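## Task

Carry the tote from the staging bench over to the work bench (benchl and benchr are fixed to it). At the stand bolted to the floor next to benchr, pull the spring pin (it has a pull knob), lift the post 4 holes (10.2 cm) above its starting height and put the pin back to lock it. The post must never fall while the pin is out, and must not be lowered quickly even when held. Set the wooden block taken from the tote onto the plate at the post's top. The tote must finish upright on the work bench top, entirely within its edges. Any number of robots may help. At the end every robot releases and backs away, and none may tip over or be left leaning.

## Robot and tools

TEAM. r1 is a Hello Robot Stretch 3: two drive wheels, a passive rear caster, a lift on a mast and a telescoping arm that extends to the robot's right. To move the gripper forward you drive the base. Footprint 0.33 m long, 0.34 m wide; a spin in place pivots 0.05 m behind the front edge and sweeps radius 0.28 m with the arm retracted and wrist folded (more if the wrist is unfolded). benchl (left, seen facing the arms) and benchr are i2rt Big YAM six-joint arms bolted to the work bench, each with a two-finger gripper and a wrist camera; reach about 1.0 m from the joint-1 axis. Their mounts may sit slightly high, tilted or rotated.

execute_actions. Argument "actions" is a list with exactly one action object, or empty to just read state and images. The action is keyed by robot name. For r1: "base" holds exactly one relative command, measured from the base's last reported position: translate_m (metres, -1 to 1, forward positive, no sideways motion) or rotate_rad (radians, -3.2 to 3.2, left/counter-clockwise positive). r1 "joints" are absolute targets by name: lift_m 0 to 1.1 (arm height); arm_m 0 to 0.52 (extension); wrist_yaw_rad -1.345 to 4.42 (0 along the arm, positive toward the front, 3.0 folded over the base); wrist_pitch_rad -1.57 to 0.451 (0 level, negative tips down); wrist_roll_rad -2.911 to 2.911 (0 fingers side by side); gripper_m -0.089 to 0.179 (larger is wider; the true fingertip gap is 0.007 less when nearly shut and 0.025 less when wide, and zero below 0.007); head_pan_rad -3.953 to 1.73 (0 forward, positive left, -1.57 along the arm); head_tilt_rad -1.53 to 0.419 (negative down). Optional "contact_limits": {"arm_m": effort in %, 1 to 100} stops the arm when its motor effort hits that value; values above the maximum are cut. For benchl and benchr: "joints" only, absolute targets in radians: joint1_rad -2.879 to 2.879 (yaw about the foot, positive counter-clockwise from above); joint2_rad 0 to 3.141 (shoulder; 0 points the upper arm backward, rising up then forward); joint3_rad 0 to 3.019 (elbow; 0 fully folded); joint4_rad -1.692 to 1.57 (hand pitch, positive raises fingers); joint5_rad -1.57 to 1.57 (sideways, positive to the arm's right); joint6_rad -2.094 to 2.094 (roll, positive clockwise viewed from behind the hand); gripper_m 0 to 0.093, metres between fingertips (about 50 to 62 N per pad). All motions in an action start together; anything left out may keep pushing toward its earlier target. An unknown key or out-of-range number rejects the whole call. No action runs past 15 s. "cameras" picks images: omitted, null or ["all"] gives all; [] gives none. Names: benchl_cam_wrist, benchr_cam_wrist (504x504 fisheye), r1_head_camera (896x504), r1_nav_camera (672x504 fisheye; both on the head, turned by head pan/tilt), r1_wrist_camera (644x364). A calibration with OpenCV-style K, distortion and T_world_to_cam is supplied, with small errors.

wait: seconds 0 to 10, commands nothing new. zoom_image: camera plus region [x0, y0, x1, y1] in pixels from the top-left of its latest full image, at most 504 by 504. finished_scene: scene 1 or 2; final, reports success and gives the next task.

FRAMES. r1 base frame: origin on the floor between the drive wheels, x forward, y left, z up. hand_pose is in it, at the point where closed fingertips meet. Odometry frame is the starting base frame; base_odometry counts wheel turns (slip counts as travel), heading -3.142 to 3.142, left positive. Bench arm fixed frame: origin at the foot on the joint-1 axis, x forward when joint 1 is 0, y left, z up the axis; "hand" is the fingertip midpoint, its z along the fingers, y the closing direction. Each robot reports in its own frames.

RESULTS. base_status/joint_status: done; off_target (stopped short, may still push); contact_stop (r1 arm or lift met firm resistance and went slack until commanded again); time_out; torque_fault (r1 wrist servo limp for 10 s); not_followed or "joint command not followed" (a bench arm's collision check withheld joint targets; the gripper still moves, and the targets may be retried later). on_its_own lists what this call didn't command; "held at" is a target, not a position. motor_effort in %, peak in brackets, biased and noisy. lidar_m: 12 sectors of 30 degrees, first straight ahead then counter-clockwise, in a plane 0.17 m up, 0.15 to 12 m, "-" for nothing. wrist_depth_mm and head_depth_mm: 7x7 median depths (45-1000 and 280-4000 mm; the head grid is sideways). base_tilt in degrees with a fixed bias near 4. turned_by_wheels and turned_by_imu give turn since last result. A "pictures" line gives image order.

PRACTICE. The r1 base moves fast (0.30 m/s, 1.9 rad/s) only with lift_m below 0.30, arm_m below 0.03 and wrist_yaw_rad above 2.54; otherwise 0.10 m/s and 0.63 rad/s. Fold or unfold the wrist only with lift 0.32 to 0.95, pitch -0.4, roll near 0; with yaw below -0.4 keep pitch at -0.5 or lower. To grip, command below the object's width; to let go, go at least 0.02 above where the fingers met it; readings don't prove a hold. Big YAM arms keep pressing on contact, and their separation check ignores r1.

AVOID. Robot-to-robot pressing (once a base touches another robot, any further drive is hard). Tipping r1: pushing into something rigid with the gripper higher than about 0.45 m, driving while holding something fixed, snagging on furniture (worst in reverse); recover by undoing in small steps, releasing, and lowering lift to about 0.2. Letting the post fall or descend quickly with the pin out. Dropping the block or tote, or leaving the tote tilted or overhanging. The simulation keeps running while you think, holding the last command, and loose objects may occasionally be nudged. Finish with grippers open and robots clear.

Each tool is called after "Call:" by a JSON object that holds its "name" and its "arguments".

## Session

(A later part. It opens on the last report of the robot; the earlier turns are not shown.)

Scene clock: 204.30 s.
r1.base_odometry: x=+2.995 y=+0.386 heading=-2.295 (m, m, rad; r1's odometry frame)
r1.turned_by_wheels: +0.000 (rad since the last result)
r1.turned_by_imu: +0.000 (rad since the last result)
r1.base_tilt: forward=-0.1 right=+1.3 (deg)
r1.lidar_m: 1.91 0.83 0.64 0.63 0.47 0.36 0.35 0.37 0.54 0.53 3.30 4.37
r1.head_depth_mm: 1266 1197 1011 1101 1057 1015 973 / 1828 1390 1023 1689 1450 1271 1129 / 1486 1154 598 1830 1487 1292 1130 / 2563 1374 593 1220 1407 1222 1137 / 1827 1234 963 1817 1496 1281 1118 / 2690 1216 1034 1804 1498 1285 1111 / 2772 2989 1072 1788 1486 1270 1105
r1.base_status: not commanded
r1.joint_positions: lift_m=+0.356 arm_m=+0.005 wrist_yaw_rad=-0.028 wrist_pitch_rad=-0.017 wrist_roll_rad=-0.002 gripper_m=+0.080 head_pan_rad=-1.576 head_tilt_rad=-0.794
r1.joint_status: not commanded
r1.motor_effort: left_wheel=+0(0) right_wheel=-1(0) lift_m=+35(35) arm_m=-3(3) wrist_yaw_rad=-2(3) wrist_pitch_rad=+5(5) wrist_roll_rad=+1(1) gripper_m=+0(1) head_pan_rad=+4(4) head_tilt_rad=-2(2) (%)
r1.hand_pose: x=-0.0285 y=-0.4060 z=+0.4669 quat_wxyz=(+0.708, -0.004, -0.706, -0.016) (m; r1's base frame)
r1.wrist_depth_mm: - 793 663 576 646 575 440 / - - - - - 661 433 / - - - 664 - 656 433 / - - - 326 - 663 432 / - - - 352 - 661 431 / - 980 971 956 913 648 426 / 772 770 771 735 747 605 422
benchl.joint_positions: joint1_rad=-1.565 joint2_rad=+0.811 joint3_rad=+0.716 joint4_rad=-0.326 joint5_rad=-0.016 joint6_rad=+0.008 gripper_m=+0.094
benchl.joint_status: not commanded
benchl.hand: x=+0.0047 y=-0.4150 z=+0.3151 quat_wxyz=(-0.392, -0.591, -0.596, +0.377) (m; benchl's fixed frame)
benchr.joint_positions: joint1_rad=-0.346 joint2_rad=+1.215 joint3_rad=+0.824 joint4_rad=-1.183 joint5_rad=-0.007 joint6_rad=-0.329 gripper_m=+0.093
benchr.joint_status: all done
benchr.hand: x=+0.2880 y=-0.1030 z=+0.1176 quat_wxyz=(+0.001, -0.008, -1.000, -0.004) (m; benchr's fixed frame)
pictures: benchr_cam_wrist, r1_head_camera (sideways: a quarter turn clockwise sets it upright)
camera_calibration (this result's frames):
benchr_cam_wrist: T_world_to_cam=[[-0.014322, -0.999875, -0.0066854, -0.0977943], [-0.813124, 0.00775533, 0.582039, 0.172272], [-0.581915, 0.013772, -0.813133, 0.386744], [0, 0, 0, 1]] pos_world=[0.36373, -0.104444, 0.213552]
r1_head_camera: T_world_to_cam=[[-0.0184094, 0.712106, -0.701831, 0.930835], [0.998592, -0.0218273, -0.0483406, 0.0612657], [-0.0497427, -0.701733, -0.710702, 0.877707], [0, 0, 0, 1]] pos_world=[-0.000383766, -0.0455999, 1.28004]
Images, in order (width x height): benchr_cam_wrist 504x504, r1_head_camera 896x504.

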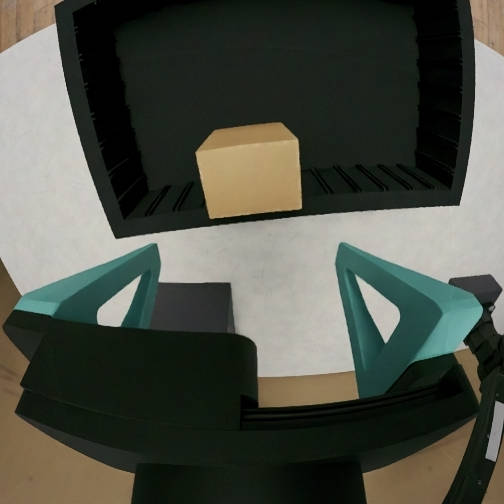

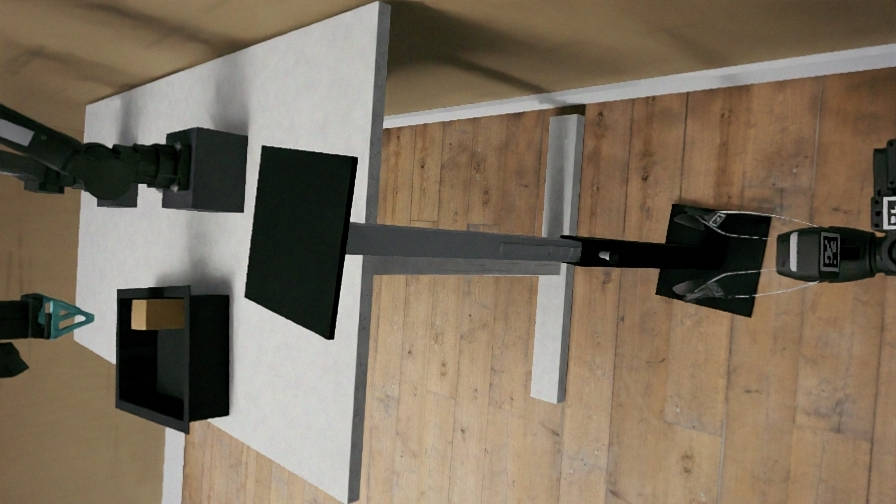

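Call:
{"name": "execute_actions", "arguments": {"actions": [{"benchr":{"joints":{"joint2_rad":1.47,"joint3_rad":0.69,"joint4_rad":-0.79,"joint6_rad":-0.39}}}], "cameras": ["benchr_cam_wrist"]}}

Call:
{"name": "execute_actions", "arguments": {"actions": [{"benchr":{"joints":{"gripper_m":0.045}}}], "cameras": ["benchr_cam_wrist","r1_head_camera"]}}

Scene clock: 206.17 s.
r1.base_odometry: x=+2.995 y=+0.386 heading=-2.295 (m, m, rad; r1's odometry frame)
r1.turned_by_wheels: +0.000 (rad since the last result)
r1.turned_by_imu: +0.000 (rad since the last result)
r1.base_tilt: forward=+0.0 right=+1.3 (deg)
r1.lidar_m: 1.91 0.84 0.64 0.63 0.46 0.36 0.35 0.37 0.54 0.53 3.31 4.35
r1.head_depth_mm: 1262 1204 1011 1100 1053 1008 975 / 1878 1389 1023 1686 1461 1262 1119 / 1082 1147 597 1829 1492 1280 1136 / 2573 1362 592 1217 1405 1222 1131 / 1417 1228 962 1811 1495 1274 1116 / 2704 1216 1036 1798 1490 1282 1118 / 2781 3012 1071 1793 1480 1267 1111
r1.base_status: not commanded
r1.joint_positions: lift_m=+0.356 arm_m=+0.005 wrist_yaw_rad=-0.028 wrist_pitch_rad=-0.017 wrist_roll_rad=-0.002 gripper_m=+0.080 head_pan_rad=-1.576 head_tilt_rad=-0.794
r1.joint_status: not commanded
r1.motor_effort: left_wheel=+1(1) right_wheel=-1(1) lift_m=+34(35) arm_m=-4(3) wrist_yaw_rad=-2(2) wrist_pitch_rad=+5(5) wrist_roll_rad=+1(1) gripper_m=+0(0) head_pan_rad=+4(4) head_tilt_rad=-2(1) (%)
r1.hand_pose: x=-0.0285 y=-0.4060 z=+0.4669 quat_wxyz=(+0.708, -0.004, -0.706, -0.016) (m; r1's base frame)
r1.wrist_depth_mm: - 783 663 567 624 574 431 / - - - - - 668 434 / - - - 651 - 641 426 / - - - 322 - 650 427 / - - - 353 - 663 428 / - 983 965 930 929 647 433 / 768 756 767 749 752 593 423
benchl.joint_positions: joint1_rad=-1.565 joint2_rad=+0.811 joint3_rad=+0.716 joint4_rad=-0.326 joint5_rad=-0.016 joint6_rad=+0.008 gripper_m=+0.094
benchl.joint_status: not commanded
benchl.hand: x=+0.0047 y=-0.4150 z=+0.3151 quat_wxyz=(-0.392, -0.591, -0.596, +0.377) (m; benchl's fixed frame)
benchr.joint_positions: joint1_rad=-0.347 joint2_rad=+1.426 joint3_rad=+0.716 joint4_rad=-0.804 joint5_rad=+0.009 joint6_rad=-0.375 gripper_m=+0.093
benchr.joint_status: all done
benchr.hand: x=+0.3171 y=-0.1168 z=+0.0205 quat_wxyz=(-0.025, +0.014, -0.999, +0.014) (m; benchr's fixed frame)
pictures: benchr_cam_wrist
camera_calibration (this result's frames):
benchr_cam_wrist: T_world_to_cam=[[0.0292535, -0.999094, 0.0309104, -0.126344], [-0.841296, -0.00791041, 0.540517, 0.260501], [-0.539783, -0.0418168, -0.840765, 0.305571], [0, 0, 0, 1]] pos_world=[0.387796, -0.111391, 0.120014]
Images, in order (width x height): benchr_cam_wrist 504x504.

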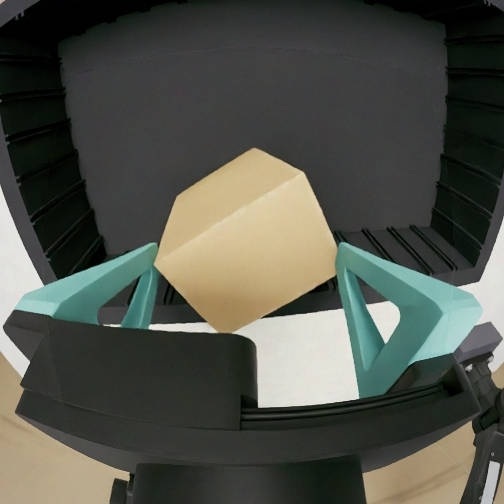

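Scene clock: 206.80 s.
r1.base_odometry: x=+2.995 y=+0.386 heading=-2.295 (m, m, rad; r1's odometry frame)
r1.turned_by_wheels: +0.000 (rad since the last result)
r1.turned_by_imu: +0.000 (rad since the last result)
r1.base_tilt: forward=+0.0 right=+1.3 (deg)
r1.lidar_m: 1.91 0.83 0.64 0.63 0.47 0.36 0.35 0.37 0.54 0.53 3.30 4.32
r1.head_depth_mm: 1257 1202 1011 1101 1055 1012 975 / 1877 1390 1020 1680 1453 1266 1129 / 1079 1150 598 1837 1501 1286 1133 / 2579 1362 595 1223 1406 1223 1132 / 1427 1223 968 1806 1499 1279 1117 / 2715 1222 1037 1794 1494 1277 1112 / 2769 2959 1064 1785 1476 1270 1108
r1.base_status: not commanded
r1.joint_positions: lift_m=+0.356 arm_m=+0.005 wrist_yaw_rad=-0.028 wrist_pitch_rad=-0.017 wrist_roll_rad=-0.002 gripper_m=+0.080 head_pan_rad=-1.576 head_tilt_rad=-0.794
r1.joint_status: not commanded
r1.motor_effort: left_wheel=+0(1) right_wheel=+0(1) lift_m=+35(35) arm_m=-3(3) wrist_yaw_rad=-2(2) wrist_pitch_rad=+5(5) wrist_roll_rad=+1(1) gripper_m=+1(0) head_pan_rad=+4(4) head_tilt_rad=-2(2) (%)
r1.hand_pose: x=-0.0285 y=-0.4060 z=+0.4669 quat_wxyz=(+0.708, -0.004, -0.706, -0.016) (m; r1's base frame)
r1.wrist_depth_mm: - 779 667 586 644 581 435 / - - - - - 672 430 / - - - 658 - 664 426 / - - - 326 - 664 426 / - - - 352 - 644 428 / - - 990 912 905 656 420 / 755 775 757 731 742 603 416
benchl.joint_positions: joint1_rad=-1.565 joint2_rad=+0.811 joint3_rad=+0.716 joint4_rad=-0.326 joint5_rad=-0.016 joint6_rad=+0.008 gripper_m=+0.094
benchl.joint_status: not commanded
benchl.hand: x=+0.0047 y=-0.4150 z=+0.3151 quat_wxyz=(-0.392, -0.591, -0.596, +0.377) (m; benchl's fixed frame)
benchr.joint_positions: joint1_rad=-0.340 joint2_rad=+1.417 joint3_rad=+0.726 joint4_rad=-0.783 joint5_rad=-0.010 joint6_rad=-0.388 gripper_m=+0.045
benchr.joint_status: all done
benchr.hand: x=+0.3296 y=-0.1152 z=+0.0272 quat_wxyz=(-0.048, +0.024, -0.999, +0.013) (m; benchr's fixed frame)
pictures: benchr_cam_wrist, r1_head_camera (sideways: a quarter turn clockwise sets it upright)
camera_calibration (this result's frames):
benchr_cam_wrist: T_world_to_cam=[[0.0491911, -0.998368, 0.0290178, -0.131718], [-0.864618, -0.0280204, 0.501649, 0.273888], [-0.500017, -0.049766, -0.864585, 0.304654], [0, 0, 0, 1]] pos_world=[0.39562, -0.108667, 0.129826]
r1_head_camera: T_world_to_cam=[[-0.0184094, 0.712106, -0.701831, 0.930835], [0.998592, -0.0218273, -0.0483406, 0.0612657], [-0.0497427, -0.701733, -0.710702, 0.877707], [0, 0, 0, 1]] pos_world=[-0.000383766, -0.0455999, 1.28004]
Images, in order (width x height): benchr_cam_wrist 504x504, r1_head_camera 896x504.

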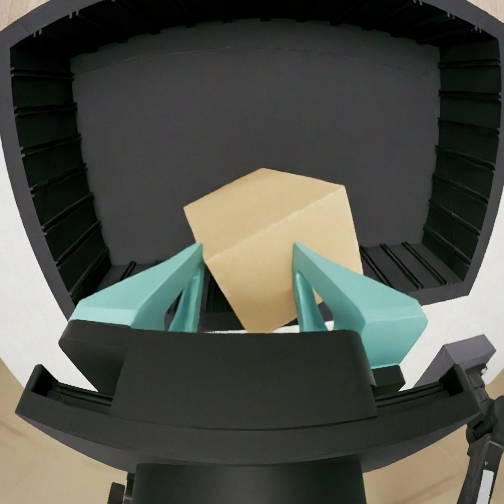

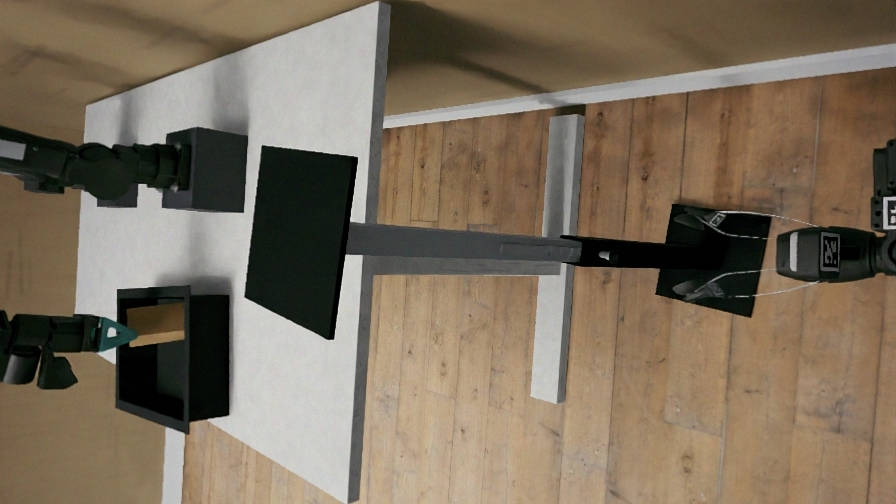

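Call:
{"name": "execute_actions", "arguments": {"actions": [{"benchr":{"joints":{"joint2_rad":1.36,"joint3_rad":0.76,"joint4_rad":-0.97,"joint6_rad":-0.85,"gripper_m":0.093}}}], "cameras": ["benchr_cam_wrist"]}}

Scene clock: 208.80 s.
r1.base_odometry: x=+2.995 y=+0.386 heading=-2.295 (m, m, rad; r1's odometry frame)
r1.turned_by_wheels: +0.000 (rad since the last result)
r1.turned_by_imu: +0.000 (rad since the last result)
r1.base_tilt: forward=-0.1 right=+1.3 (deg)
r1.lidar_m: 1.90 0.83 0.64 0.63 0.47 0.36 0.35 0.37 0.54 0.53 3.30 4.36
r1.head_depth_mm: 1260 1204 1013 1101 1056 1012 978 / 1890 1379 1018 1687 1445 1264 1124 / 1075 1143 599 1826 1485 1282 1136 / 2575 1370 592 1222 1411 1222 1132 / 1144 1228 964 1808 1499 1283 1115 / 2683 1220 1033 1803 1486 1275 1120 / 2733 2983 1071 1790 1494 1272 1105
r1.base_status: not commanded
r1.joint_positions: lift_m=+0.356 arm_m=+0.005 wrist_yaw_rad=-0.028 wrist_pitch_rad=-0.017 wrist_roll_rad=-0.002 gripper_m=+0.080 head_pan_rad=-1.576 head_tilt_rad=-0.794
r1.joint_status: not commanded
r1.motor_effort: left_wheel=+1(0) right_wheel=+0(0) lift_m=+35(34) arm_m=-3(3) wrist_yaw_rad=-2(2) wrist_pitch_rad=+5(5) wrist_roll_rad=+1(1) gripper_m=+0(0) head_pan_rad=+4(4) head_tilt_rad=-2(2) (%)
r1.hand_pose: x=-0.0285 y=-0.4060 z=+0.4669 quat_wxyz=(+0.708, -0.004, -0.706, -0.016) (m; r1's base frame)
r1.wrist_depth_mm: - 777 655 577 655 589 432 / - - - - - 659 429 / - - - 653 - 655 429 / - - - 326 - 654 423 / - - - 353 - 655 426 / - - 974 919 896 640 428 / 787 770 747 717 743 600 422
benchl.joint_positions: joint1_rad=-1.565 joint2_rad=+0.811 joint3_rad=+0.716 joint4_rad=-0.326 joint5_rad=-0.016 joint6_rad=+0.008 gripper_m=+0.094
benchl.joint_status: not commanded
benchl.hand: x=+0.0047 y=-0.4150 z=+0.3151 quat_wxyz=(-0.392, -0.591, -0.596, +0.377) (m; benchl's fixed frame)
benchr.joint_positions: joint1_rad=-0.340 joint2_rad=+1.364 joint3_rad=+0.728 joint4_rad=-0.963 joint5_rad=-0.010 joint6_rad=-0.839 gripper_m=+0.093
benchr.joint_status: all done
benchr.hand: x=+0.2934 y=-0.1024 z=+0.0424 quat_wxyz=(+0.009, +0.247, -0.969, -0.012) (m; benchr's fixed frame)
pictures: benchr_cam_wrist
camera_calibration (this result's frames):
benchr_cam_wrist: T_world_to_cam=[[0.479945, -0.8769, -0.0264228, -0.229182], [-0.700744, -0.401304, 0.589842, 0.145269], [-0.527836, -0.264576, -0.807087, 0.284044], [0, 0, 0, 1]] pos_world=[0.36172, -0.0675213, 0.137507]
Images, in order (width x height): benchr_cam_wrist 504x504.

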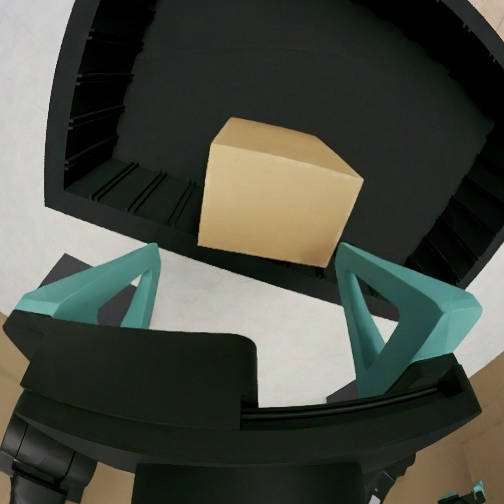

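Call:
{"name": "execute_actions", "arguments": {"actions": [{"benchr":{"joints":{"joint1_rad":-0.325,"joint2_rad":1.39,"joint3_rad":0.83,"joint4_rad":-0.98,"joint6_rad":-0.62}}}], "cameras": ["benchr_cam_wrist"]}}

Call:
{"name": "execute_actions", "arguments": {"actions": [{"benchr":{"joints":{"joint2_rad":1.53,"joint3_rad":0.71,"joint4_rad":-0.77}}}], "cameras": ["benchr_cam_wrist"]}}

Scene clock: 210.80 s.
r1.base_odometry: x=+2.995 y=+0.386 heading=-2.295 (m, m, rad; r1's odometry frame)
r1.turned_by_wheels: +0.000 (rad since the last result)
r1.turned_by_imu: +0.000 (rad since the last result)
r1.base_tilt: forward=-0.1 right=+1.3 (deg)
r1.lidar_m: 1.91 0.83 0.64 0.63 0.47 0.36 0.35 0.37 0.54 0.53 3.30 4.37
r1.head_depth_mm: 1256 1206 1015 1101 1054 1014 977 / 1891 1405 1024 1692 1450 1270 1130 / 1082 1152 599 1818 1489 1287 1136 / 2554 1370 593 1218 1413 1224 1131 / 1440 1227 968 1810 1495 1282 1113 / 2684 1227 1033 1819 1491 1285 1115 / 2753 2965 1076 1794 1481 1277 1106
r1.base_status: not commanded
r1.joint_positions: lift_m=+0.356 arm_m=+0.005 wrist_yaw_rad=-0.028 wrist_pitch_rad=-0.017 wrist_roll_rad=-0.002 gripper_m=+0.080 head_pan_rad=-1.576 head_tilt_rad=-0.794
r1.joint_status: not commanded
r1.motor_effort: left_wheel=+1(0) right_wheel=+0(0) lift_m=+35(34) arm_m=-3(3) wrist_yaw_rad=-3(2) wrist_pitch_rad=+5(5) wrist_roll_rad=+1(1) gripper_m=+0(1) head_pan_rad=+4(4) head_tilt_rad=-2(2) (%)
r1.hand_pose: x=-0.0285 y=-0.4060 z=+0.4669 quat_wxyz=(+0.708, -0.004, -0.706, -0.016) (m; r1's base frame)
r1.wrist_depth_mm: - 775 661 573 640 581 433 / - - - - - 671 433 / - - - 664 - 666 429 / - - - 323 - 650 423 / - - - 351 - 662 431 / - - 982 943 911 656 423 / 789 762 763 728 741 594 422
benchl.joint_positions: joint1_rad=-1.565 joint2_rad=+0.811 joint3_rad=+0.716 joint4_rad=-0.326 joint5_rad=-0.016 joint6_rad=+0.008 gripper_m=+0.094
benchl.joint_status: not commanded
benchl.hand: x=+0.0047 y=-0.4150 z=+0.3151 quat_wxyz=(-0.392, -0.591, -0.596, +0.377) (m; benchl's fixed frame)
benchr.joint_positions: joint1_rad=-0.334 joint2_rad=+1.376 joint3_rad=+0.787 joint4_rad=-0.976 joint5_rad=-0.010 joint6_rad=-0.632 gripper_m=+0.093
benchr.joint_status: all done
benchr.hand: x=+0.3161 y=-0.1082 z=+0.0569 quat_wxyz=(-0.005, +0.148, -0.989, -0.003) (m; benchr's fixed frame)
pictures: benchr_cam_wrist
camera_calibration (this result's frames):
benchr_cam_wrist: T_world_to_cam=[[0.295585, -0.955309, -0.00368523, -0.196314], [-0.782631, -0.244364, 0.572517, 0.194067], [-0.547831, -0.166343, -0.819885, 0.323877], [0, 0, 0, 1]] pos_world=[0.38734, -0.0862426, 0.153712]
Images, in order (width x height): benchr_cam_wrist 504x504.

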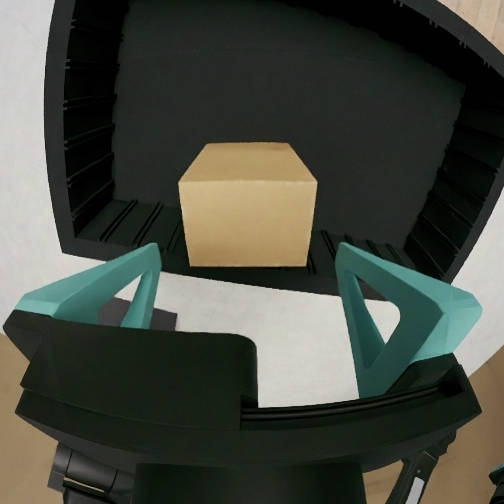

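Scene clock: 211.80 s.
r1.base_odometry: x=+2.995 y=+0.386 heading=-2.295 (m, m, rad; r1's odometry frame)
r1.turned_by_wheels: +0.000 (rad since the last result)
r1.turned_by_imu: +0.000 (rad since the last result)
r1.base_tilt: forward=-0.1 right=+1.3 (deg)
r1.lidar_m: 1.91 0.84 0.64 0.63 0.47 0.36 0.35 0.37 0.54 0.53 3.30 4.36
r1.head_depth_mm: 1261 1202 1007 1099 1058 1016 972 / 1901 1390 1026 1693 1458 1268 1124 / 1072 1152 598 1827 1493 1291 1132 / 2555 1373 593 1220 1402 1232 1128 / 1179 1224 967 1816 1485 1283 1111 / 2698 1220 1032 1817 1489 1277 1116 / 2777 2966 1069 1793 1492 1267 1112
r1.base_status: not commanded
r1.joint_positions: lift_m=+0.356 arm_m=+0.005 wrist_yaw_rad=-0.028 wrist_pitch_rad=-0.017 wrist_roll_rad=-0.002 gripper_m=+0.080 head_pan_rad=-1.576 head_tilt_rad=-0.794
r1.joint_status: not commanded
r1.motor_effort: left_wheel=+1(0) right_wheel=+0(1) lift_m=+35(34) arm_m=-4(3) wrist_yaw_rad=-2(2) wrist_pitch_rad=+5(5) wrist_roll_rad=+1(1) gripper_m=+1(1) head_pan_rad=+4(4) head_tilt_rad=-2(2) (%)
r1.hand_pose: x=-0.0285 y=-0.4060 z=+0.4669 quat_wxyz=(+0.708, -0.004, -0.706, -0.016) (m; r1's base frame)
r1.wrist_depth_mm: - 766 671 579 642 574 439 / - - - - - 655 429 / - - - 667 - 659 429 / - - - 323 - 659 426 / - - - 353 - 633 429 / - 999 973 927 941 645 427 / 771 761 770 717 744 591 417
benchl.joint_positions: joint1_rad=-1.565 joint2_rad=+0.811 joint3_rad=+0.716 joint4_rad=-0.326 joint5_rad=-0.016 joint6_rad=+0.008 gripper_m=+0.094
benchl.joint_status: not commanded
benchl.hand: x=+0.0047 y=-0.4150 z=+0.3151 quat_wxyz=(-0.392, -0.591, -0.596, +0.377) (m; benchl's fixed frame)
benchr.joint_positions: joint1_rad=-0.334 joint2_rad=+1.534 joint3_rad=+0.711 joint4_rad=-0.778 joint5_rad=-0.010 joint6_rad=-0.631 gripper_m=+0.093
benchr.joint_status: all done
benchr.hand: x=+0.3104 y=-0.1064 z=-0.0143 quat_wxyz=(+0.011, +0.148, -0.989, -0.011) (m; benchr's fixed frame)
pictures: benchr_cam_wrist
camera_calibration (this result's frames):
benchr_cam_wrist: T_world_to_cam=[[0.294388, -0.955375, -0.0243731, -0.193042], [-0.763158, -0.250357, 0.595744, 0.224545], [-0.575261, -0.156779, -0.802805, 0.272487], [0, 0, 0, 1]] pos_world=[0.384944, -0.0854905, 0.0802774]
Images, in order (width x height): benchr_cam_wrist 504x504.

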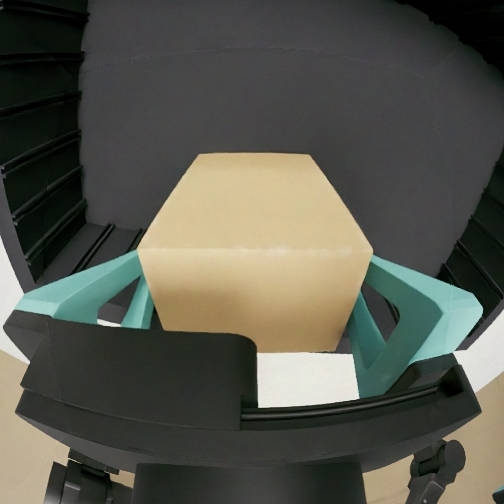

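Call:
{"name": "execute_actions", "arguments": {"actions": [{"benchr":{"joints":{"gripper_m":0.04}}}], "cameras": []}}

Call:
{"name": "execute_actions", "arguments": {"actions": [{"benchr":{"joints":{"joint2_rad":1.38,"joint3_rad":0.58,"joint4_rad":-0.78}}}]}}

Scene clock: 214.77 s.
r1.base_odometry: x=+2.995 y=+0.386 heading=-2.295 (m, m, rad; r1's odometry frame)
r1.turned_by_wheels: +0.000 (rad since the last result)
r1.turned_by_imu: +0.000 (rad since the last result)
r1.base_tilt: forward=+0.0 right=+1.3 (deg)
r1.lidar_m: 1.90 0.83 0.64 0.63 0.47 0.36 0.35 0.37 0.54 0.54 3.30 4.39
r1.head_depth_mm: 1256 1203 1012 1105 1053 1015 974 / 1912 1395 1020 1697 1452 1269 1123 / 1075 1146 599 1830 1486 1286 1130 / 2578 1374 593 1223 1401 1221 1129 / 1186 1227 965 1810 1496 1280 1112 / 2673 1220 1039 1800 1494 1269 1112 / 2751 2962 1071 1796 1481 1273 1116
r1.base_status: not commanded
r1.joint_positions: lift_m=+0.356 arm_m=+0.005 wrist_yaw_rad=-0.028 wrist_pitch_rad=-0.017 wrist_roll_rad=-0.002 gripper_m=+0.080 head_pan_rad=-1.576 head_tilt_rad=-0.794
r1.joint_status: not commanded
r1.motor_effort: left_wheel=+1(1) right_wheel=+0(0) lift_m=+35(34) arm_m=-3(3) wrist_yaw_rad=-2(2) wrist_pitch_rad=+5(5) wrist_roll_rad=+2(2) gripper_m=+1(1) head_pan_rad=+4(4) head_tilt_rad=-2(2) (%)
r1.hand_pose: x=-0.0285 y=-0.4060 z=+0.4669 quat_wxyz=(+0.708, -0.004, -0.706, -0.016) (m; r1's base frame)
r1.wrist_depth_mm: - 776 673 574 655 578 431 / - - - - - 684 437 / - - - 674 - 657 434 / - - - 323 - 659 434 / - - - 352 - 645 423 / 986 - 968 930 908 654 424 / 790 758 753 737 743 592 419
benchl.joint_positions: joint1_rad=-1.565 joint2_rad=+0.811 joint3_rad=+0.716 joint4_rad=-0.326 joint5_rad=-0.016 joint6_rad=+0.008 gripper_m=+0.094
benchl.joint_status: not commanded
benchl.hand: x=+0.0047 y=-0.4150 z=+0.3151 quat_wxyz=(-0.392, -0.591, -0.596, +0.377) (m; benchl's fixed frame)
benchr.joint_positions: joint1_rad=-0.333 joint2_rad=+1.534 joint3_rad=+0.711 joint4_rad=-0.776 joint5_rad=-0.008 joint6_rad=-0.630 gripper_m=+0.080
benchr.joint_status: gripper_m off_target (ended at +0.080, target +0.040)
benchr.hand: x=+0.3109 y=-0.1066 z=-0.0143 quat_wxyz=(+0.010, +0.148, -0.989, -0.010) (m; benchr's fixed frame)
pictures: none
No camera images: the call's "cameras" was empty. Leave "cameras" out to get every camera's image.

Scene clock: 215.63 s.
r1.base_odometry: x=+2.995 y=+0.386 heading=-2.295 (m, m, rad; r1's odometry frame)
r1.turned_by_wheels: +0.000 (rad since the last result)
r1.turned_by_imu: +0.000 (rad since the last result)
r1.base_tilt: forward=-0.1 right=+1.3 (deg)
r1.lidar_m: 1.91 0.83 0.64 0.63 0.47 0.36 0.35 0.37 0.54 0.53 3.29 4.37
r1.head_depth_mm: 1257 1206 1012 1108 1058 1016 971 / 1874 1391 1022 1696 1450 1263 1124 / 1077 1151 598 1842 1487 1291 1131 / 2555 1301 594 1219 1399 1223 1128 / 1141 1208 966 1815 1501 1281 1117 / 2713 1227 1037 1807 1490 1277 1115 / 2760 3024 1069 1792 1482 1274 1112
r1.base_status: not commanded
r1.joint_positions: lift_m=+0.356 arm_m=+0.005 wrist_yaw_rad=-0.028 wrist_pitch_rad=-0.017 wrist_roll_rad=-0.002 gripper_m=+0.080 head_pan_rad=-1.576 head_tilt_rad=-0.794
r1.joint_status: not commanded
r1.motor_effort: left_wheel=+0(0) right_wheel=+0(0) lift_m=+35(35) arm_m=-3(3) wrist_yaw_rad=-2(2) wrist_pitch_rad=+5(5) wrist_roll_rad=+1(1) gripper_m=+1(1) head_pan_rad=+4(4) head_tilt_rad=-2(1) (%)
r1.hand_pose: x=-0.0285 y=-0.4060 z=+0.4669 quat_wxyz=(+0.708, -0.004, -0.706, -0.016) (m; r1's base frame)
r1.wrist_depth_mm: - 763 666 575 634 580 441 / - - - - - 658 434 / - - - 660 - 655 429 / - - - 321 - 653 426 / - - - 356 - 649 427 / 983 - 966 924 920 643 424 / 785 776 750 714 764 609 419
benchl.joint_positions: joint1_rad=-1.565 joint2_rad=+0.811 joint3_rad=+0.716 joint4_rad=-0.326 joint5_rad=-0.016 joint6_rad=+0.008 gripper_m=+0.094
benchl.joint_status: not commanded
benchl.hand: x=+0.0047 y=-0.4150 z=+0.3151 quat_wxyz=(-0.392, -0.591, -0.596, +0.377) (m; benchl's fixed frame)
benchr.joint_positions: joint1_rad=-0.332 joint2_rad=+1.392 joint3_rad=+0.581 joint4_rad=-0.777 joint5_rad=-0.008 joint6_rad=-0.628 gripper_m=+0.080
benchr.joint_status: all done
benchr.hand: x=+0.2648 y=-0.0905 z=-0.0077 quat_wxyz=(+0.006, +0.147, -0.989, -0.008) (m; benchr's fixed frame)
pictures: benchl_cam_wrist, benchr_cam_wrist, r1_head_camera (sideways: a quarter turn clockwise sets it upright), r1_nav_camera (sideways: a quarter turn counterclockwise sets it upright), r1_wrist_camera
camera_calibration (this result's frames):
benchl_cam_wrist: T_world_to_cam=[[-0.999881, -0.0140786, -0.00624334, -0.00117799], [-0.00906016, 0.865537, -0.500763, 0.519322], [0.0124539, -0.500647, -0.865562, 0.192119], [0, 0, 0, 1]] pos_world=[0.00113467, -0.353325, 0.426341]
benchr_cam_wrist: T_world_to_cam=[[0.29392, -0.955704, -0.0155115, -0.16414], [-0.76949, -0.246215, 0.58929, 0.191763], [-0.567006, -0.161268, -0.807773, 0.251426], [0, 0, 0, 1]] pos_world=[0.338364, -0.0691077, 0.087545]
r1_head_camera: T_world_to_cam=[[-0.0184094, 0.712106, -0.70183, 0.930834], [0.998592, -0.0218273, -0.0483406, 0.0612657], [-0.0497427, -0.701732, -0.710702, 0.877707], [0, 0, 0, 1]] pos_world=[-0.000383766, -0.0455999, 1.28004]
r1_nav_camera: T_world_to_cam=[[-0.0502654, -0.7282, 0.683519, -0.840118], [-0.998451, 0.052986, -0.0169755, 0.0772662], [-0.0238553, -0.683313, -0.729735, 0.906587], [0, 0, 0, 1]] pos_world=[0.0565446, 0.00361518, 1.23712]
r1_wrist_camera: T_world_to_cam=[[-0.998068, 0.0431282, 0.0447202, -0.0347797], [-0.034491, 0.214059, -0.976212, 0.572084], [-0.0516751, -0.975868, -0.212158, -0.132711], [0, 0, 0, 1]] pos_world=[-0.0218386, -0.250468, 0.531874]
Images, in order (width x height): benchl_cam_wrist 504x504, benchr_cam_wrist 504x504, r1_head_camera 896x504, r1_nav_camera 672x504, r1_wrist_camera 644x364.

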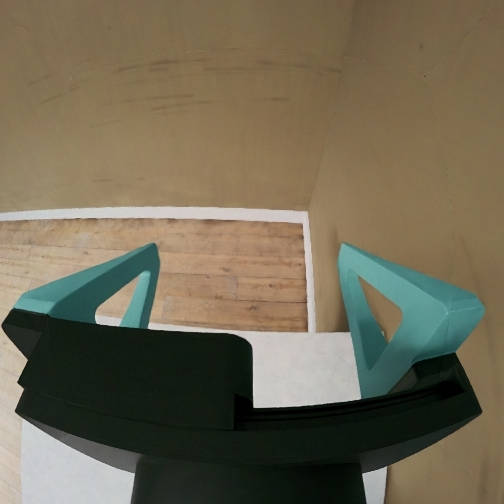

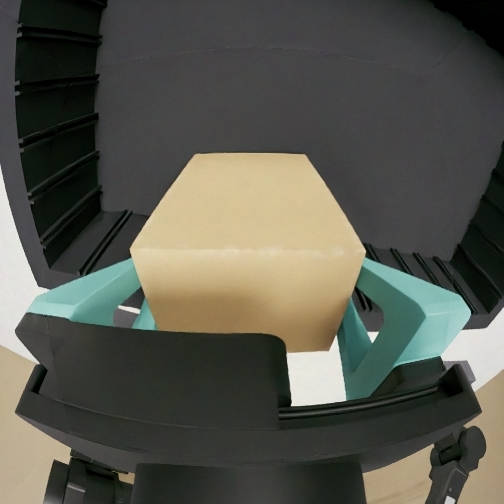

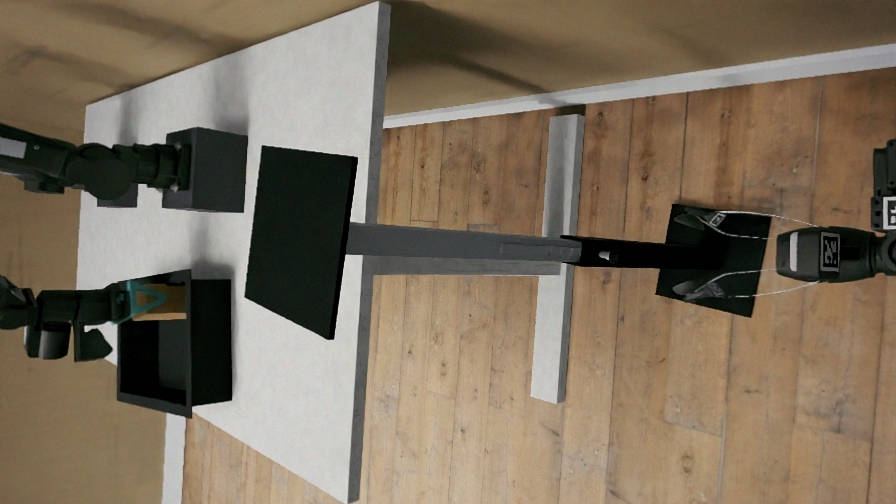

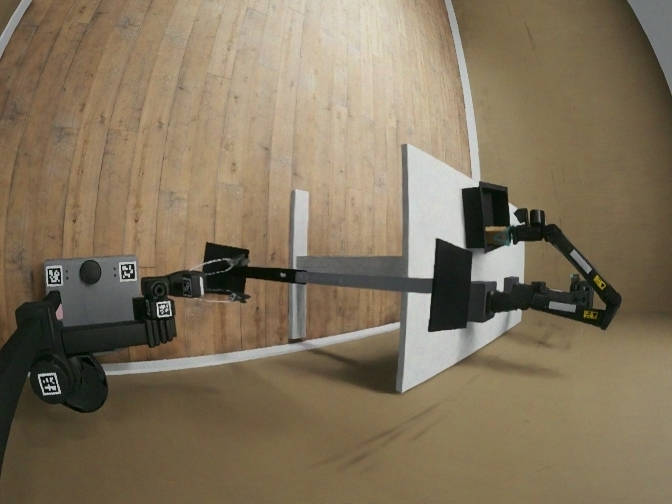

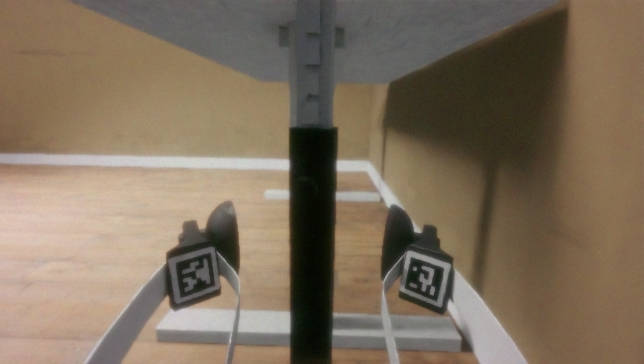

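Call:
{"name": "execute_actions", "arguments": {"actions": [{"benchr":{"joints":{"joint2_rad":1.2,"joint3_rad":0.43,"joint4_rad":-0.8}}}], "cameras": ["r1_head_camera","benchr_cam_wrist"]}}

Scene clock: 218.23 s.
r1.base_odometry: x=+2.995 y=+0.386 heading=-2.295 (m, m, rad; r1's odometry frame)
r1.turned_by_wheels: +0.000 (rad since the last result)
r1.turned_by_imu: +0.000 (rad since the last result)
r1.base_tilt: forward=-0.1 right=+1.3 (deg)
r1.lidar_m: 1.91 0.83 0.64 0.63 0.47 0.36 0.35 0.37 0.54 0.53 3.31 4.36
r1.head_depth_mm: 1256 1199 1009 1103 1053 1011 975 / 1829 1385 1015 1681 1446 1261 1125 / 1491 1158 597 1830 1491 1293 1138 / 1734 1203 594 1227 1403 1219 1127 / 1834 1355 968 1807 1501 1286 1114 / 2744 1287 1039 1794 1485 1276 1110 / 2750 3002 1067 1792 1488 1272 1113
r1.base_status: not commanded
r1.joint_positions: lift_m=+0.356 arm_m=+0.005 wrist_yaw_rad=-0.028 wrist_pitch_rad=-0.017 wrist_roll_rad=-0.002 gripper_m=+0.080 head_pan_rad=-1.576 head_tilt_rad=-0.794
r1.joint_status: not commanded
r1.motor_effort: left_wheel=+0(0) right_wheel=-1(0) lift_m=+35(35) arm_m=-3(3) wrist_yaw_rad=-2(2) wrist_pitch_rad=+5(5) wrist_roll_rad=+1(1) gripper_m=+1(2) head_pan_rad=+4(4) head_tilt_rad=-2(2) (%)
r1.hand_pose: x=-0.0285 y=-0.4060 z=+0.4669 quat_wxyz=(+0.708, -0.004, -0.706, -0.016) (m; r1's base frame)
r1.wrist_depth_mm: - 770 671 564 645 577 432 / - - - - - 678 431 / - - - 644 - 655 432 / - - - 327 - 656 428 / - - - 354 - 652 426 / - - 951 920 932 658 420 / 781 782 775 716 748 598 422
benchl.joint_positions: joint1_rad=-1.565 joint2_rad=+0.811 joint3_rad=+0.716 joint4_rad=-0.326 joint5_rad=-0.016 joint6_rad=+0.008 gripper_m=+0.094
benchl.joint_status: not commanded
benchl.hand: x=+0.0047 y=-0.4150 z=+0.3151 quat_wxyz=(-0.392, -0.591, -0.596, +0.377) (m; benchl's fixed frame)
benchr.joint_positions: joint1_rad=-0.332 joint2_rad=+1.211 joint3_rad=+0.428 joint4_rad=-0.799 joint5_rad=-0.008 joint6_rad=-0.628 gripper_m=+0.080
benchr.joint_status: all done
benchr.hand: x=+0.2084 y=-0.0710 z=-0.0063 quat_wxyz=(+0.003, +0.147, -0.989, -0.006) (m; benchr's fixed frame)
pictures: benchr_cam_wrist, r1_head_camera (sideways: a quarter turn clockwise sets it upright)
camera_calibration (this result's frames):
benchr_cam_wrist: T_world_to_cam=[[0.294015, -0.955737, -0.011012, -0.128921], [-0.773722, -0.244754, 0.584337, 0.153316], [-0.561167, -0.163284, -0.811437, 0.222278], [0, 0, 0, 1]] pos_world=[0.281264, -0.0493958, 0.0893566]
r1_head_camera: T_world_to_cam=[[-0.0184094, 0.712106, -0.701831, 0.930835], [0.998592, -0.0218273, -0.0483406, 0.0612657], [-0.0497427, -0.701733, -0.710702, 0.877707], [0, 0, 0, 1]] pos_world=[-0.000383766, -0.0455999, 1.28004]
Images, in order (width x height): benchr_cam_wrist 504x504, r1_head_camera 896x504.

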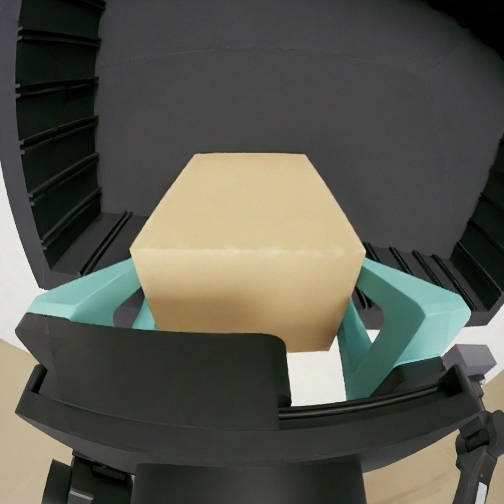

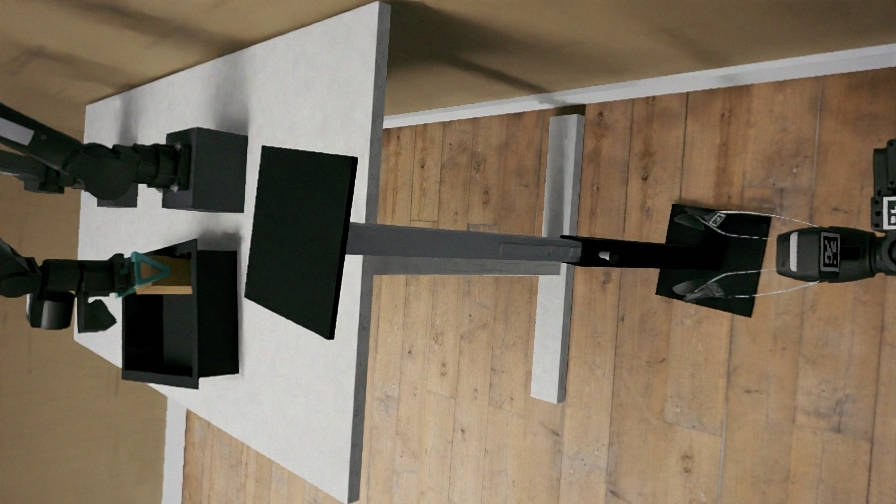

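Call:
{"name": "execute_actions", "arguments": {"actions": [{"benchr":{"joints":{"joint2_rad":1.05,"joint3_rad":0.65,"joint4_rad":-1.17}}}], "cameras": []}}

Call:
{"name": "execute_actions", "arguments": {"actions": [{"benchr":{"joints":{"joint2_rad":1.1,"joint3_rad":1.3,"joint4_rad":-1.66}}}], "cameras": []}}

Call:
{"name": "execute_actions", "arguments": {"actions": [{"benchr":{"joints":{"joint1_rad":1.415,"joint2_rad":1.4,"joint3_rad":1.75,"joint6_rad":0}}}], "cameras": []}}

Call:
{"name": "execute_actions", "arguments": {"actions": [{"benchr":{"joints":{"joint2_rad":1.97,"joint3_rad":2.36}}}], "cameras": ["r1_head_camera","benchr_cam_wrist","r1_nav_camera"]}}

Scene clock: 220.80 s.
r1.base_odometry: x=+2.995 y=+0.386 heading=-2.295 (m, m, rad; r1's odometry frame)
r1.turned_by_wheels: +0.000 (rad since the last result)
r1.turned_by_imu: +0.000 (rad since the last result)
r1.base_tilt: forward=-0.1 right=+1.3 (deg)
r1.lidar_m: 1.91 0.83 0.64 0.63 0.46 0.36 0.35 0.37 0.54 0.53 3.31 4.37
r1.head_depth_mm: 1257 1202 1011 1103 1055 1016 974 / 1756 1388 1020 1675 1453 1266 1126 / 1513 1152 598 1833 1488 1290 1131 / 1844 1203 592 1224 1409 1223 1133 / 1946 1356 964 1810 1503 1280 1114 / 2722 1287 1032 1805 1488 1268 1113 / 2727 2945 1074 1796 1488 1264 1107
r1.base_status: not commanded
r1.joint_positions: lift_m=+0.356 arm_m=+0.005 wrist_yaw_rad=-0.028 wrist_pitch_rad=-0.017 wrist_roll_rad=-0.002 gripper_m=+0.080 head_pan_rad=-1.576 head_tilt_rad=-0.794
r1.joint_status: not commanded
r1.motor_effort: left_wheel=+0(1) right_wheel=-1(1) lift_m=+35(35) arm_m=-3(3) wrist_yaw_rad=-2(2) wrist_pitch_rad=+5(5) wrist_roll_rad=+1(1) gripper_m=+0(1) head_pan_rad=+4(4) head_tilt_rad=-2(2) (%)
r1.hand_pose: x=-0.0285 y=-0.4060 z=+0.4669 quat_wxyz=(+0.708, -0.004, -0.706, -0.016) (m; r1's base frame)
r1.wrist_depth_mm: - 781 660 576 644 588 438 / - - - - - 665 438 / - - - 673 - 660 433 / - - - 323 - 647 431 / - - - 350 - 648 426 / - - 993 919 923 635 424 / 767 769 782 715 760 596 423
benchl.joint_positions: joint1_rad=-1.565 joint2_rad=+0.811 joint3_rad=+0.716 joint4_rad=-0.326 joint5_rad=-0.016 joint6_rad=+0.008 gripper_m=+0.094
benchl.joint_status: not commanded
benchl.hand: x=+0.0047 y=-0.4150 z=+0.3151 quat_wxyz=(-0.392, -0.591, -0.596, +0.377) (m; benchl's fixed frame)
benchr.joint_positions: joint1_rad=-0.332 joint2_rad=+1.054 joint3_rad=+0.610 joint4_rad=-1.163 joint5_rad=-0.008 joint6_rad=-0.628 gripper_m=+0.080
benchr.joint_status: all done
benchr.hand: x=+0.2176 y=-0.0742 z=+0.0836 quat_wxyz=(+0.014, +0.147, -0.989, -0.012) (m; benchr's fixed frame)
pictures: none
No camera images: the call's "cameras" was empty. Leave "cameras" out to get every camera's image.

Scene clock: 222.10 s.
r1.base_odometry: x=+2.995 y=+0.386 heading=-2.295 (m, m, rad; r1's odometry frame)
r1.turned_by_wheels: +0.000 (rad since the last result)
r1.turned_by_imu: +0.000 (rad since the last result)
r1.base_tilt: forward=-0.1 right=+1.3 (deg)
r1.lidar_m: 1.91 0.83 0.64 0.63 0.47 0.36 0.35 0.37 0.54 0.53 3.29 4.36
r1.head_depth_mm: 1261 1201 1012 1102 1055 1011 973 / 1744 1385 1019 1683 1450 1273 1127 / 1503 1147 598 1842 1487 1290 1127 / 2555 1284 596 1231 1401 1227 1130 / 1964 1348 962 1818 1492 1281 1112 / 2732 1286 1033 1785 1501 1278 1110 / 2757 3010 1068 1796 1489 1267 1102
r1.base_status: not commanded
r1.joint_positions: lift_m=+0.356 arm_m=+0.005 wrist_yaw_rad=-0.028 wrist_pitch_rad=-0.017 wrist_roll_rad=-0.002 gripper_m=+0.080 head_pan_rad=-1.576 head_tilt_rad=-0.794
r1.joint_status: not commanded
r1.motor_effort: left_wheel=+1(0) right_wheel=-1(0) lift_m=+35(35) arm_m=-3(3) wrist_yaw_rad=-2(2) wrist_pitch_rad=+5(5) wrist_roll_rad=+1(1) gripper_m=+1(1) head_pan_rad=+4(4) head_tilt_rad=-1(2) (%)
r1.hand_pose: x=-0.0285 y=-0.4060 z=+0.4669 quat_wxyz=(+0.708, -0.004, -0.706, -0.016) (m; r1's base frame)
r1.wrist_depth_mm: - 774 674 579 641 574 429 / - - - - - 653 436 / - - - 671 - 657 433 / - - - 321 - 665 428 / - - - 354 - 645 425 / - 996 935 905 950 652 421 / 780 779 767 724 772 594 429
benchl.joint_positions: joint1_rad=-1.565 joint2_rad=+0.811 joint3_rad=+0.716 joint4_rad=-0.326 joint5_rad=-0.016 joint6_rad=+0.008 gripper_m=+0.094
benchl.joint_status: not commanded
benchl.hand: x=+0.0047 y=-0.4150 z=+0.3151 quat_wxyz=(-0.392, -0.591, -0.596, +0.377) (m; benchl's fixed frame)
benchr.joint_positions: joint1_rad=-0.332 joint2_rad=+1.108 joint3_rad=+1.231 joint4_rad=-1.654 joint5_rad=-0.007 joint6_rad=-0.628 gripper_m=+0.080
benchr.joint_status: all done
benchr.hand: x=+0.2862 y=-0.0979 z=+0.3009 quat_wxyz=(-0.019, +0.148, -0.989, +0.006) (m; benchr's fixed frame)
pictures: none
No camera images: the call's "cameras" was empty. Leave "cameras" out to get every camera's image.

Scene clock: 224.00 s.
r1.base_odometry: x=+2.995 y=+0.386 heading=-2.295 (m, m, rad; r1's odometry frame)
r1.turned_by_wheels: +0.000 (rad since the last result)
r1.turned_by_imu: +0.000 (rad since the last result)
r1.base_tilt: forward=+0.0 right=+1.3 (deg)
r1.lidar_m: 1.91 0.83 0.64 0.63 0.47 0.36 0.35 0.37 0.54 0.53 3.30 4.33
r1.head_depth_mm: 1257 1203 1012 1108 1057 1015 972 / 1863 1380 1022 1688 1451 1266 1128 / 625 1154 598 1821 1483 1285 1133 / 2583 1286 593 1216 1407 1228 1128 / 2567 1348 964 1816 1495 1293 1115 / 2763 1291 1037 1806 1491 1279 1115 / 2759 2962 1073 1787 1483 1269 1108
r1.base_status: not commanded
r1.joint_positions: lift_m=+0.356 arm_m=+0.005 wrist_yaw_rad=-0.028 wrist_pitch_rad=-0.017 wrist_roll_rad=-0.002 gripper_m=+0.080 head_pan_rad=-1.576 head_tilt_rad=-0.794
r1.joint_status: not commanded
r1.motor_effort: left_wheel=+1(1) right_wheel=+0(1) lift_m=+35(35) arm_m=-3(3) wrist_yaw_rad=-2(2) wrist_pitch_rad=+5(5) wrist_roll_rad=+1(1) gripper_m=+0(1) head_pan_rad=+4(4) head_tilt_rad=-1(2) (%)
r1.hand_pose: x=-0.0285 y=-0.4060 z=+0.4669 quat_wxyz=(+0.708, -0.004, -0.706, -0.016) (m; r1's base frame)
r1.wrist_depth_mm: - 766 655 583 646 588 432 / - - - - - 658 429 / - - - 659 - 650 423 / - - - 323 - 647 435 / - - - 350 - 646 429 / - - 980 903 914 656 420 / 771 760 759 711 744 598 420
benchl.joint_positions: joint1_rad=-1.565 joint2_rad=+0.811 joint3_rad=+0.716 joint4_rad=-0.326 joint5_rad=-0.016 joint6_rad=+0.008 gripper_m=+0.094
benchl.joint_status: not commanded
benchl.hand: x=+0.0047 y=-0.4150 z=+0.3151 quat_wxyz=(-0.392, -0.591, -0.596, +0.377) (m; benchl's fixed frame)
benchr.joint_positions: joint1_rad=+1.422 joint2_rad=+1.430 joint3_rad=+1.680 joint4_rad=-1.656 joint5_rad=-0.010 joint6_rad=-0.011 gripper_m=+0.080
benchr.joint_status: all done
benchr.hand: x=+0.0648 y=+0.4417 z=+0.3670 quat_wxyz=(-0.059, +0.655, -0.751, -0.057) (m; benchr's fixed frame)
pictures: none
No camera images: the call's "cameras" was empty. Leave "cameras" out to get every camera's image.

Scene clock: 225.60 s.
r1.base_odometry: x=+2.995 y=+0.386 heading=-2.295 (m, m, rad; r1's odometry frame)
r1.turned_by_wheels: +0.000 (rad since the last result)
r1.turned_by_imu: +0.000 (rad since the last result)
r1.base_tilt: forward=+0.0 right=+1.4 (deg)
r1.lidar_m: 1.91 0.83 0.64 0.63 0.47 0.36 0.35 0.37 0.54 0.53 3.31 4.38
r1.head_depth_mm: 1265 1202 1012 1101 1059 1012 975 / 1818 1390 1023 1694 1440 1262 1122 / 484 1108 599 1822 1483 1289 1130 / 494 530 593 1219 1405 1227 1136 / 2598 1356 967 1804 1501 1282 1118 / 2718 1290 1037 1814 1490 1278 1112 / 2738 2990 1068 1807 1486 1269 1111
r1.base_status: not commanded
r1.joint_positions: lift_m=+0.356 arm_m=+0.005 wrist_yaw_rad=-0.028 wrist_pitch_rad=-0.017 wrist_roll_rad=-0.002 gripper_m=+0.080 head_pan_rad=-1.576 head_tilt_rad=-0.794
r1.joint_status: not commanded
r1.motor_effort: left_wheel=+1(0) right_wheel=-1(0) lift_m=+34(35) arm_m=-3(3) wrist_yaw_rad=-2(2) wrist_pitch_rad=+5(5) wrist_roll_rad=+2(1) gripper_m=+1(2) head_pan_rad=+4(4) head_tilt_rad=-2(2) (%)
r1.hand_pose: x=-0.0285 y=-0.4060 z=+0.4669 quat_wxyz=(+0.708, -0.004, -0.706, -0.016) (m; r1's base frame)
r1.wrist_depth_mm: - 771 675 573 636 582 430 / - - - - - 664 429 / - - - 672 - 663 423 / - - - 321 - 667 428 / - - - 350 - 660 421 / 992 983 946 913 906 643 421 / 772 757 760 727 743 594 422
benchl.joint_positions: joint1_rad=-1.565 joint2_rad=+0.811 joint3_rad=+0.716 joint4_rad=-0.326 joint5_rad=-0.016 joint6_rad=+0.008 gripper_m=+0.094
benchl.joint_status: not commanded
benchl.hand: x=+0.0047 y=-0.4150 z=+0.3151 quat_wxyz=(-0.392, -0.591, -0.596, +0.377) (m; benchl's fixed frame)
benchr.joint_positions: joint1_rad=+1.422 joint2_rad=+2.001 joint3_rad=+2.284 joint4_rad=-1.663 joint5_rad=-0.010 joint6_rad=-0.011 gripper_m=+0.080
benchr.joint_status: all done
benchr.hand: x=+0.0956 y=+0.6480 z=+0.3114 quat_wxyz=(-0.069, +0.654, -0.750, -0.066) (m; benchr's fixed frame)
pictures: benchr_cam_wrist, r1_head_camera (sideways: a quarter turn clockwise sets it upright), r1_nav_camera (sideways: a quarter turn counterclockwise sets it upright)
camera_calibration (this result's frames):
benchr_cam_wrist: T_world_to_cam=[[0.991054, -0.133335, -0.0058619, -0.00622476], [-0.118826, -0.901511, 0.416124, 0.471712], [-0.0607683, -0.411705, -0.909289, 0.677804], [0, 0, 0, 1]] pos_world=[0.10341, 0.703478, 0.419993]
r1_head_camera: T_world_to_cam=[[-0.0184094, 0.712106, -0.701831, 0.930835], [0.998592, -0.0218273, -0.0483406, 0.0612657], [-0.0497427, -0.701733, -0.710702, 0.877707], [0, 0, 0, 1]] pos_world=[-0.000383766, -0.0455999, 1.28004]
r1_nav_camera: T_world_to_cam=[[-0.0502654, -0.7282, 0.683519, -0.840118], [-0.998451, 0.052986, -0.0169755, 0.0772662], [-0.0238553, -0.683313, -0.729735, 0.906587], [0, 0, 0, 1]] pos_world=[0.0565446, 0.00361517, 1.23712]
Images, in order (width x height): benchr_cam_wrist 504x504, r1_head_camera 896x504, r1_nav_camera 672x504.

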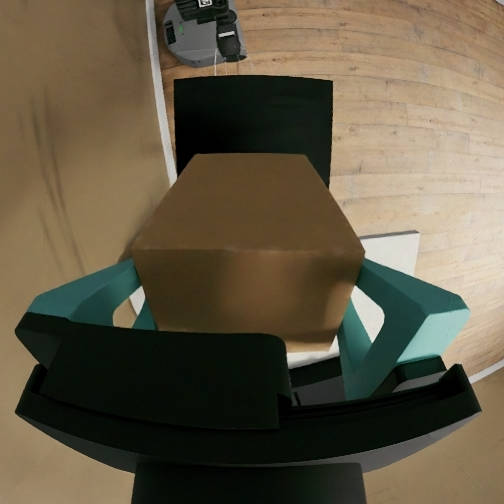

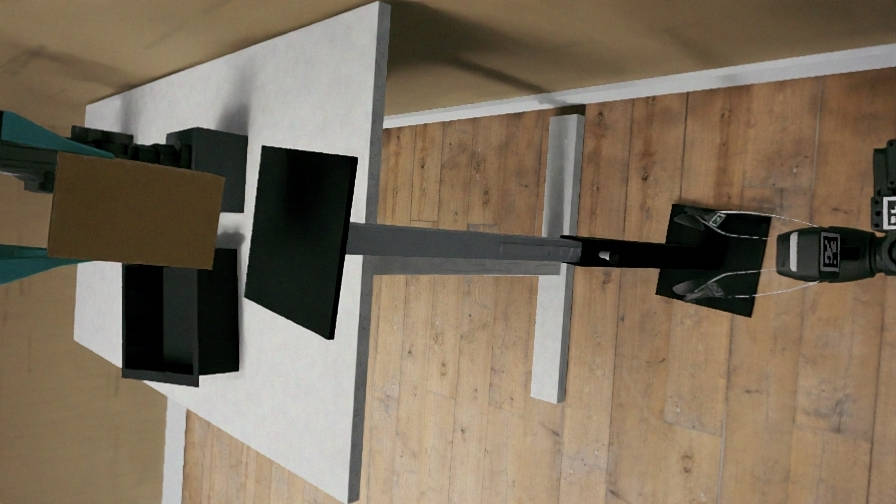

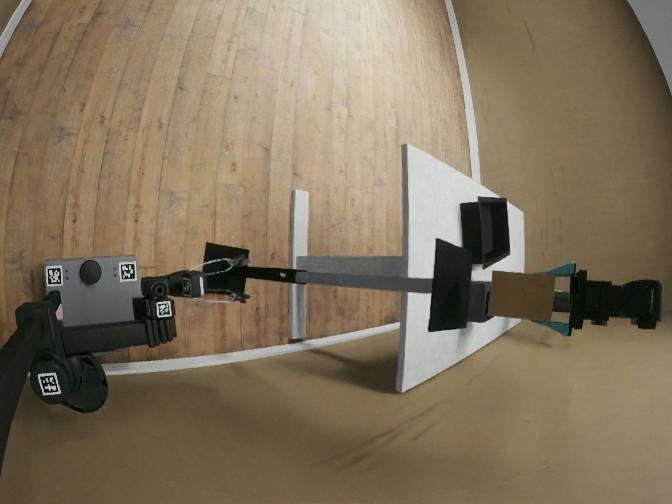

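Call:
{"name": "execute_actions", "arguments": {"actions": [{"benchr":{"joints":{"joint2_rad":2.09,"joint3_rad":2.43}}}], "cameras": ["r1_head_camera"]}}

Scene clock: 227.20 s.
r1.base_odometry: x=+2.995 y=+0.386 heading=-2.295 (m, m, rad; r1's odometry frame)
r1.turned_by_wheels: +0.000 (rad since the last result)
r1.turned_by_imu: +0.000 (rad since the last result)
r1.base_tilt: forward=-0.1 right=+1.3 (deg)
r1.lidar_m: 1.91 0.83 0.64 0.63 0.47 0.36 0.35 0.37 0.54 0.53 3.30 4.36
r1.head_depth_mm: 1257 1205 1014 1101 1057 1017 977 / 1835 1392 1021 1692 1451 1263 1129 / 462 507 595 1818 1490 1288 1128 / 472 506 591 1222 1402 1227 1129 / 2593 1355 969 1810 1488 1278 1115 / 2722 1285 1033 1811 1490 1282 1110 / 2737 3017 1070 1790 1484 1266 1110
r1.base_status: not commanded
r1.joint_positions: lift_m=+0.356 arm_m=+0.005 wrist_yaw_rad=-0.028 wrist_pitch_rad=-0.017 wrist_roll_rad=-0.002 gripper_m=+0.080 head_pan_rad=-1.576 head_tilt_rad=-0.794
r1.joint_status: not commanded
r1.motor_effort: left_wheel=+0(0) right_wheel=+0(0) lift_m=+35(35) arm_m=-3(3) wrist_yaw_rad=-2(2) wrist_pitch_rad=+5(5) wrist_roll_rad=+0(1) gripper_m=+0(1) head_pan_rad=+3(4) head_tilt_rad=-1(2) (%)
r1.hand_pose: x=-0.0285 y=-0.4060 z=+0.4669 quat_wxyz=(+0.708, -0.004, -0.706, -0.016) (m; r1's base frame)
r1.wrist_depth_mm: - 786 676 573 641 576 435 / - - - - - 662 432 / - - - 658 - 671 433 / - - - 325 - 652 425 / - - - 354 - 648 431 / 972 - 983 929 926 642 422 / 780 774 757 727 749 596 419
benchl.joint_positions: joint1_rad=-1.565 joint2_rad=+0.811 joint3_rad=+0.716 joint4_rad=-0.326 joint5_rad=-0.016 joint6_rad=+0.008 gripper_m=+0.094
benchl.joint_status: not commanded
benchl.hand: x=+0.0047 y=-0.4150 z=+0.3151 quat_wxyz=(-0.392, -0.591, -0.596, +0.377) (m; benchl's fixed frame)
benchr.joint_positions: joint1_rad=+1.422 joint2_rad=+2.102 joint3_rad=+2.367 joint4_rad=-1.663 joint5_rad=-0.010 joint6_rad=-0.011 gripper_m=+0.080
benchr.joint_status: all done
benchr.hand: x=+0.0997 y=+0.6756 z=+0.2805 quat_wxyz=(-0.062, +0.655, -0.751, -0.060) (m; benchr's fixed frame)
pictures: r1_head_camera (sideways: a quarter turn clockwise sets it upright)
camera_calibration (this result's frames):
r1_head_camera: T_world_to_cam=[[-0.0184095, 0.712106, -0.701831, 0.930835], [0.998592, -0.0218272, -0.0483406, 0.0612657], [-0.0497426, -0.701733, -0.710702, 0.877707], [0, 0, 0, 1]] pos_world=[-0.00038376, -0.0455999, 1.28004]
Images, in order (width x height): r1_head_camera 896x504.

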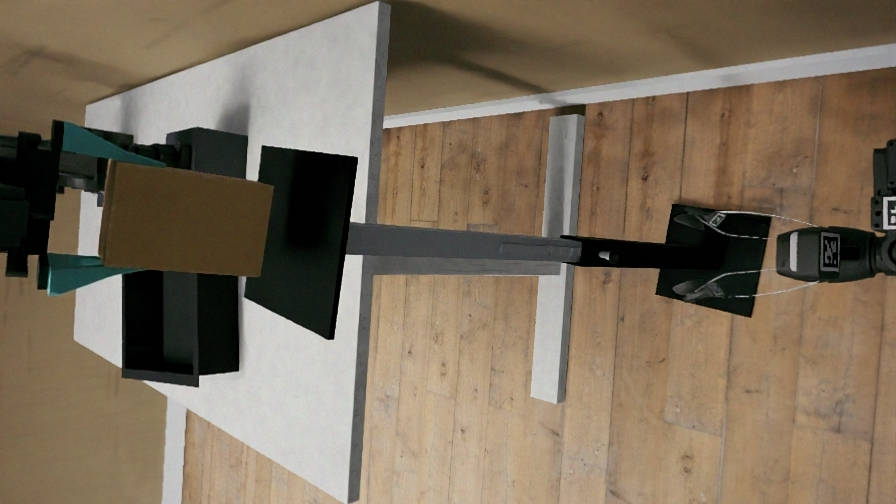

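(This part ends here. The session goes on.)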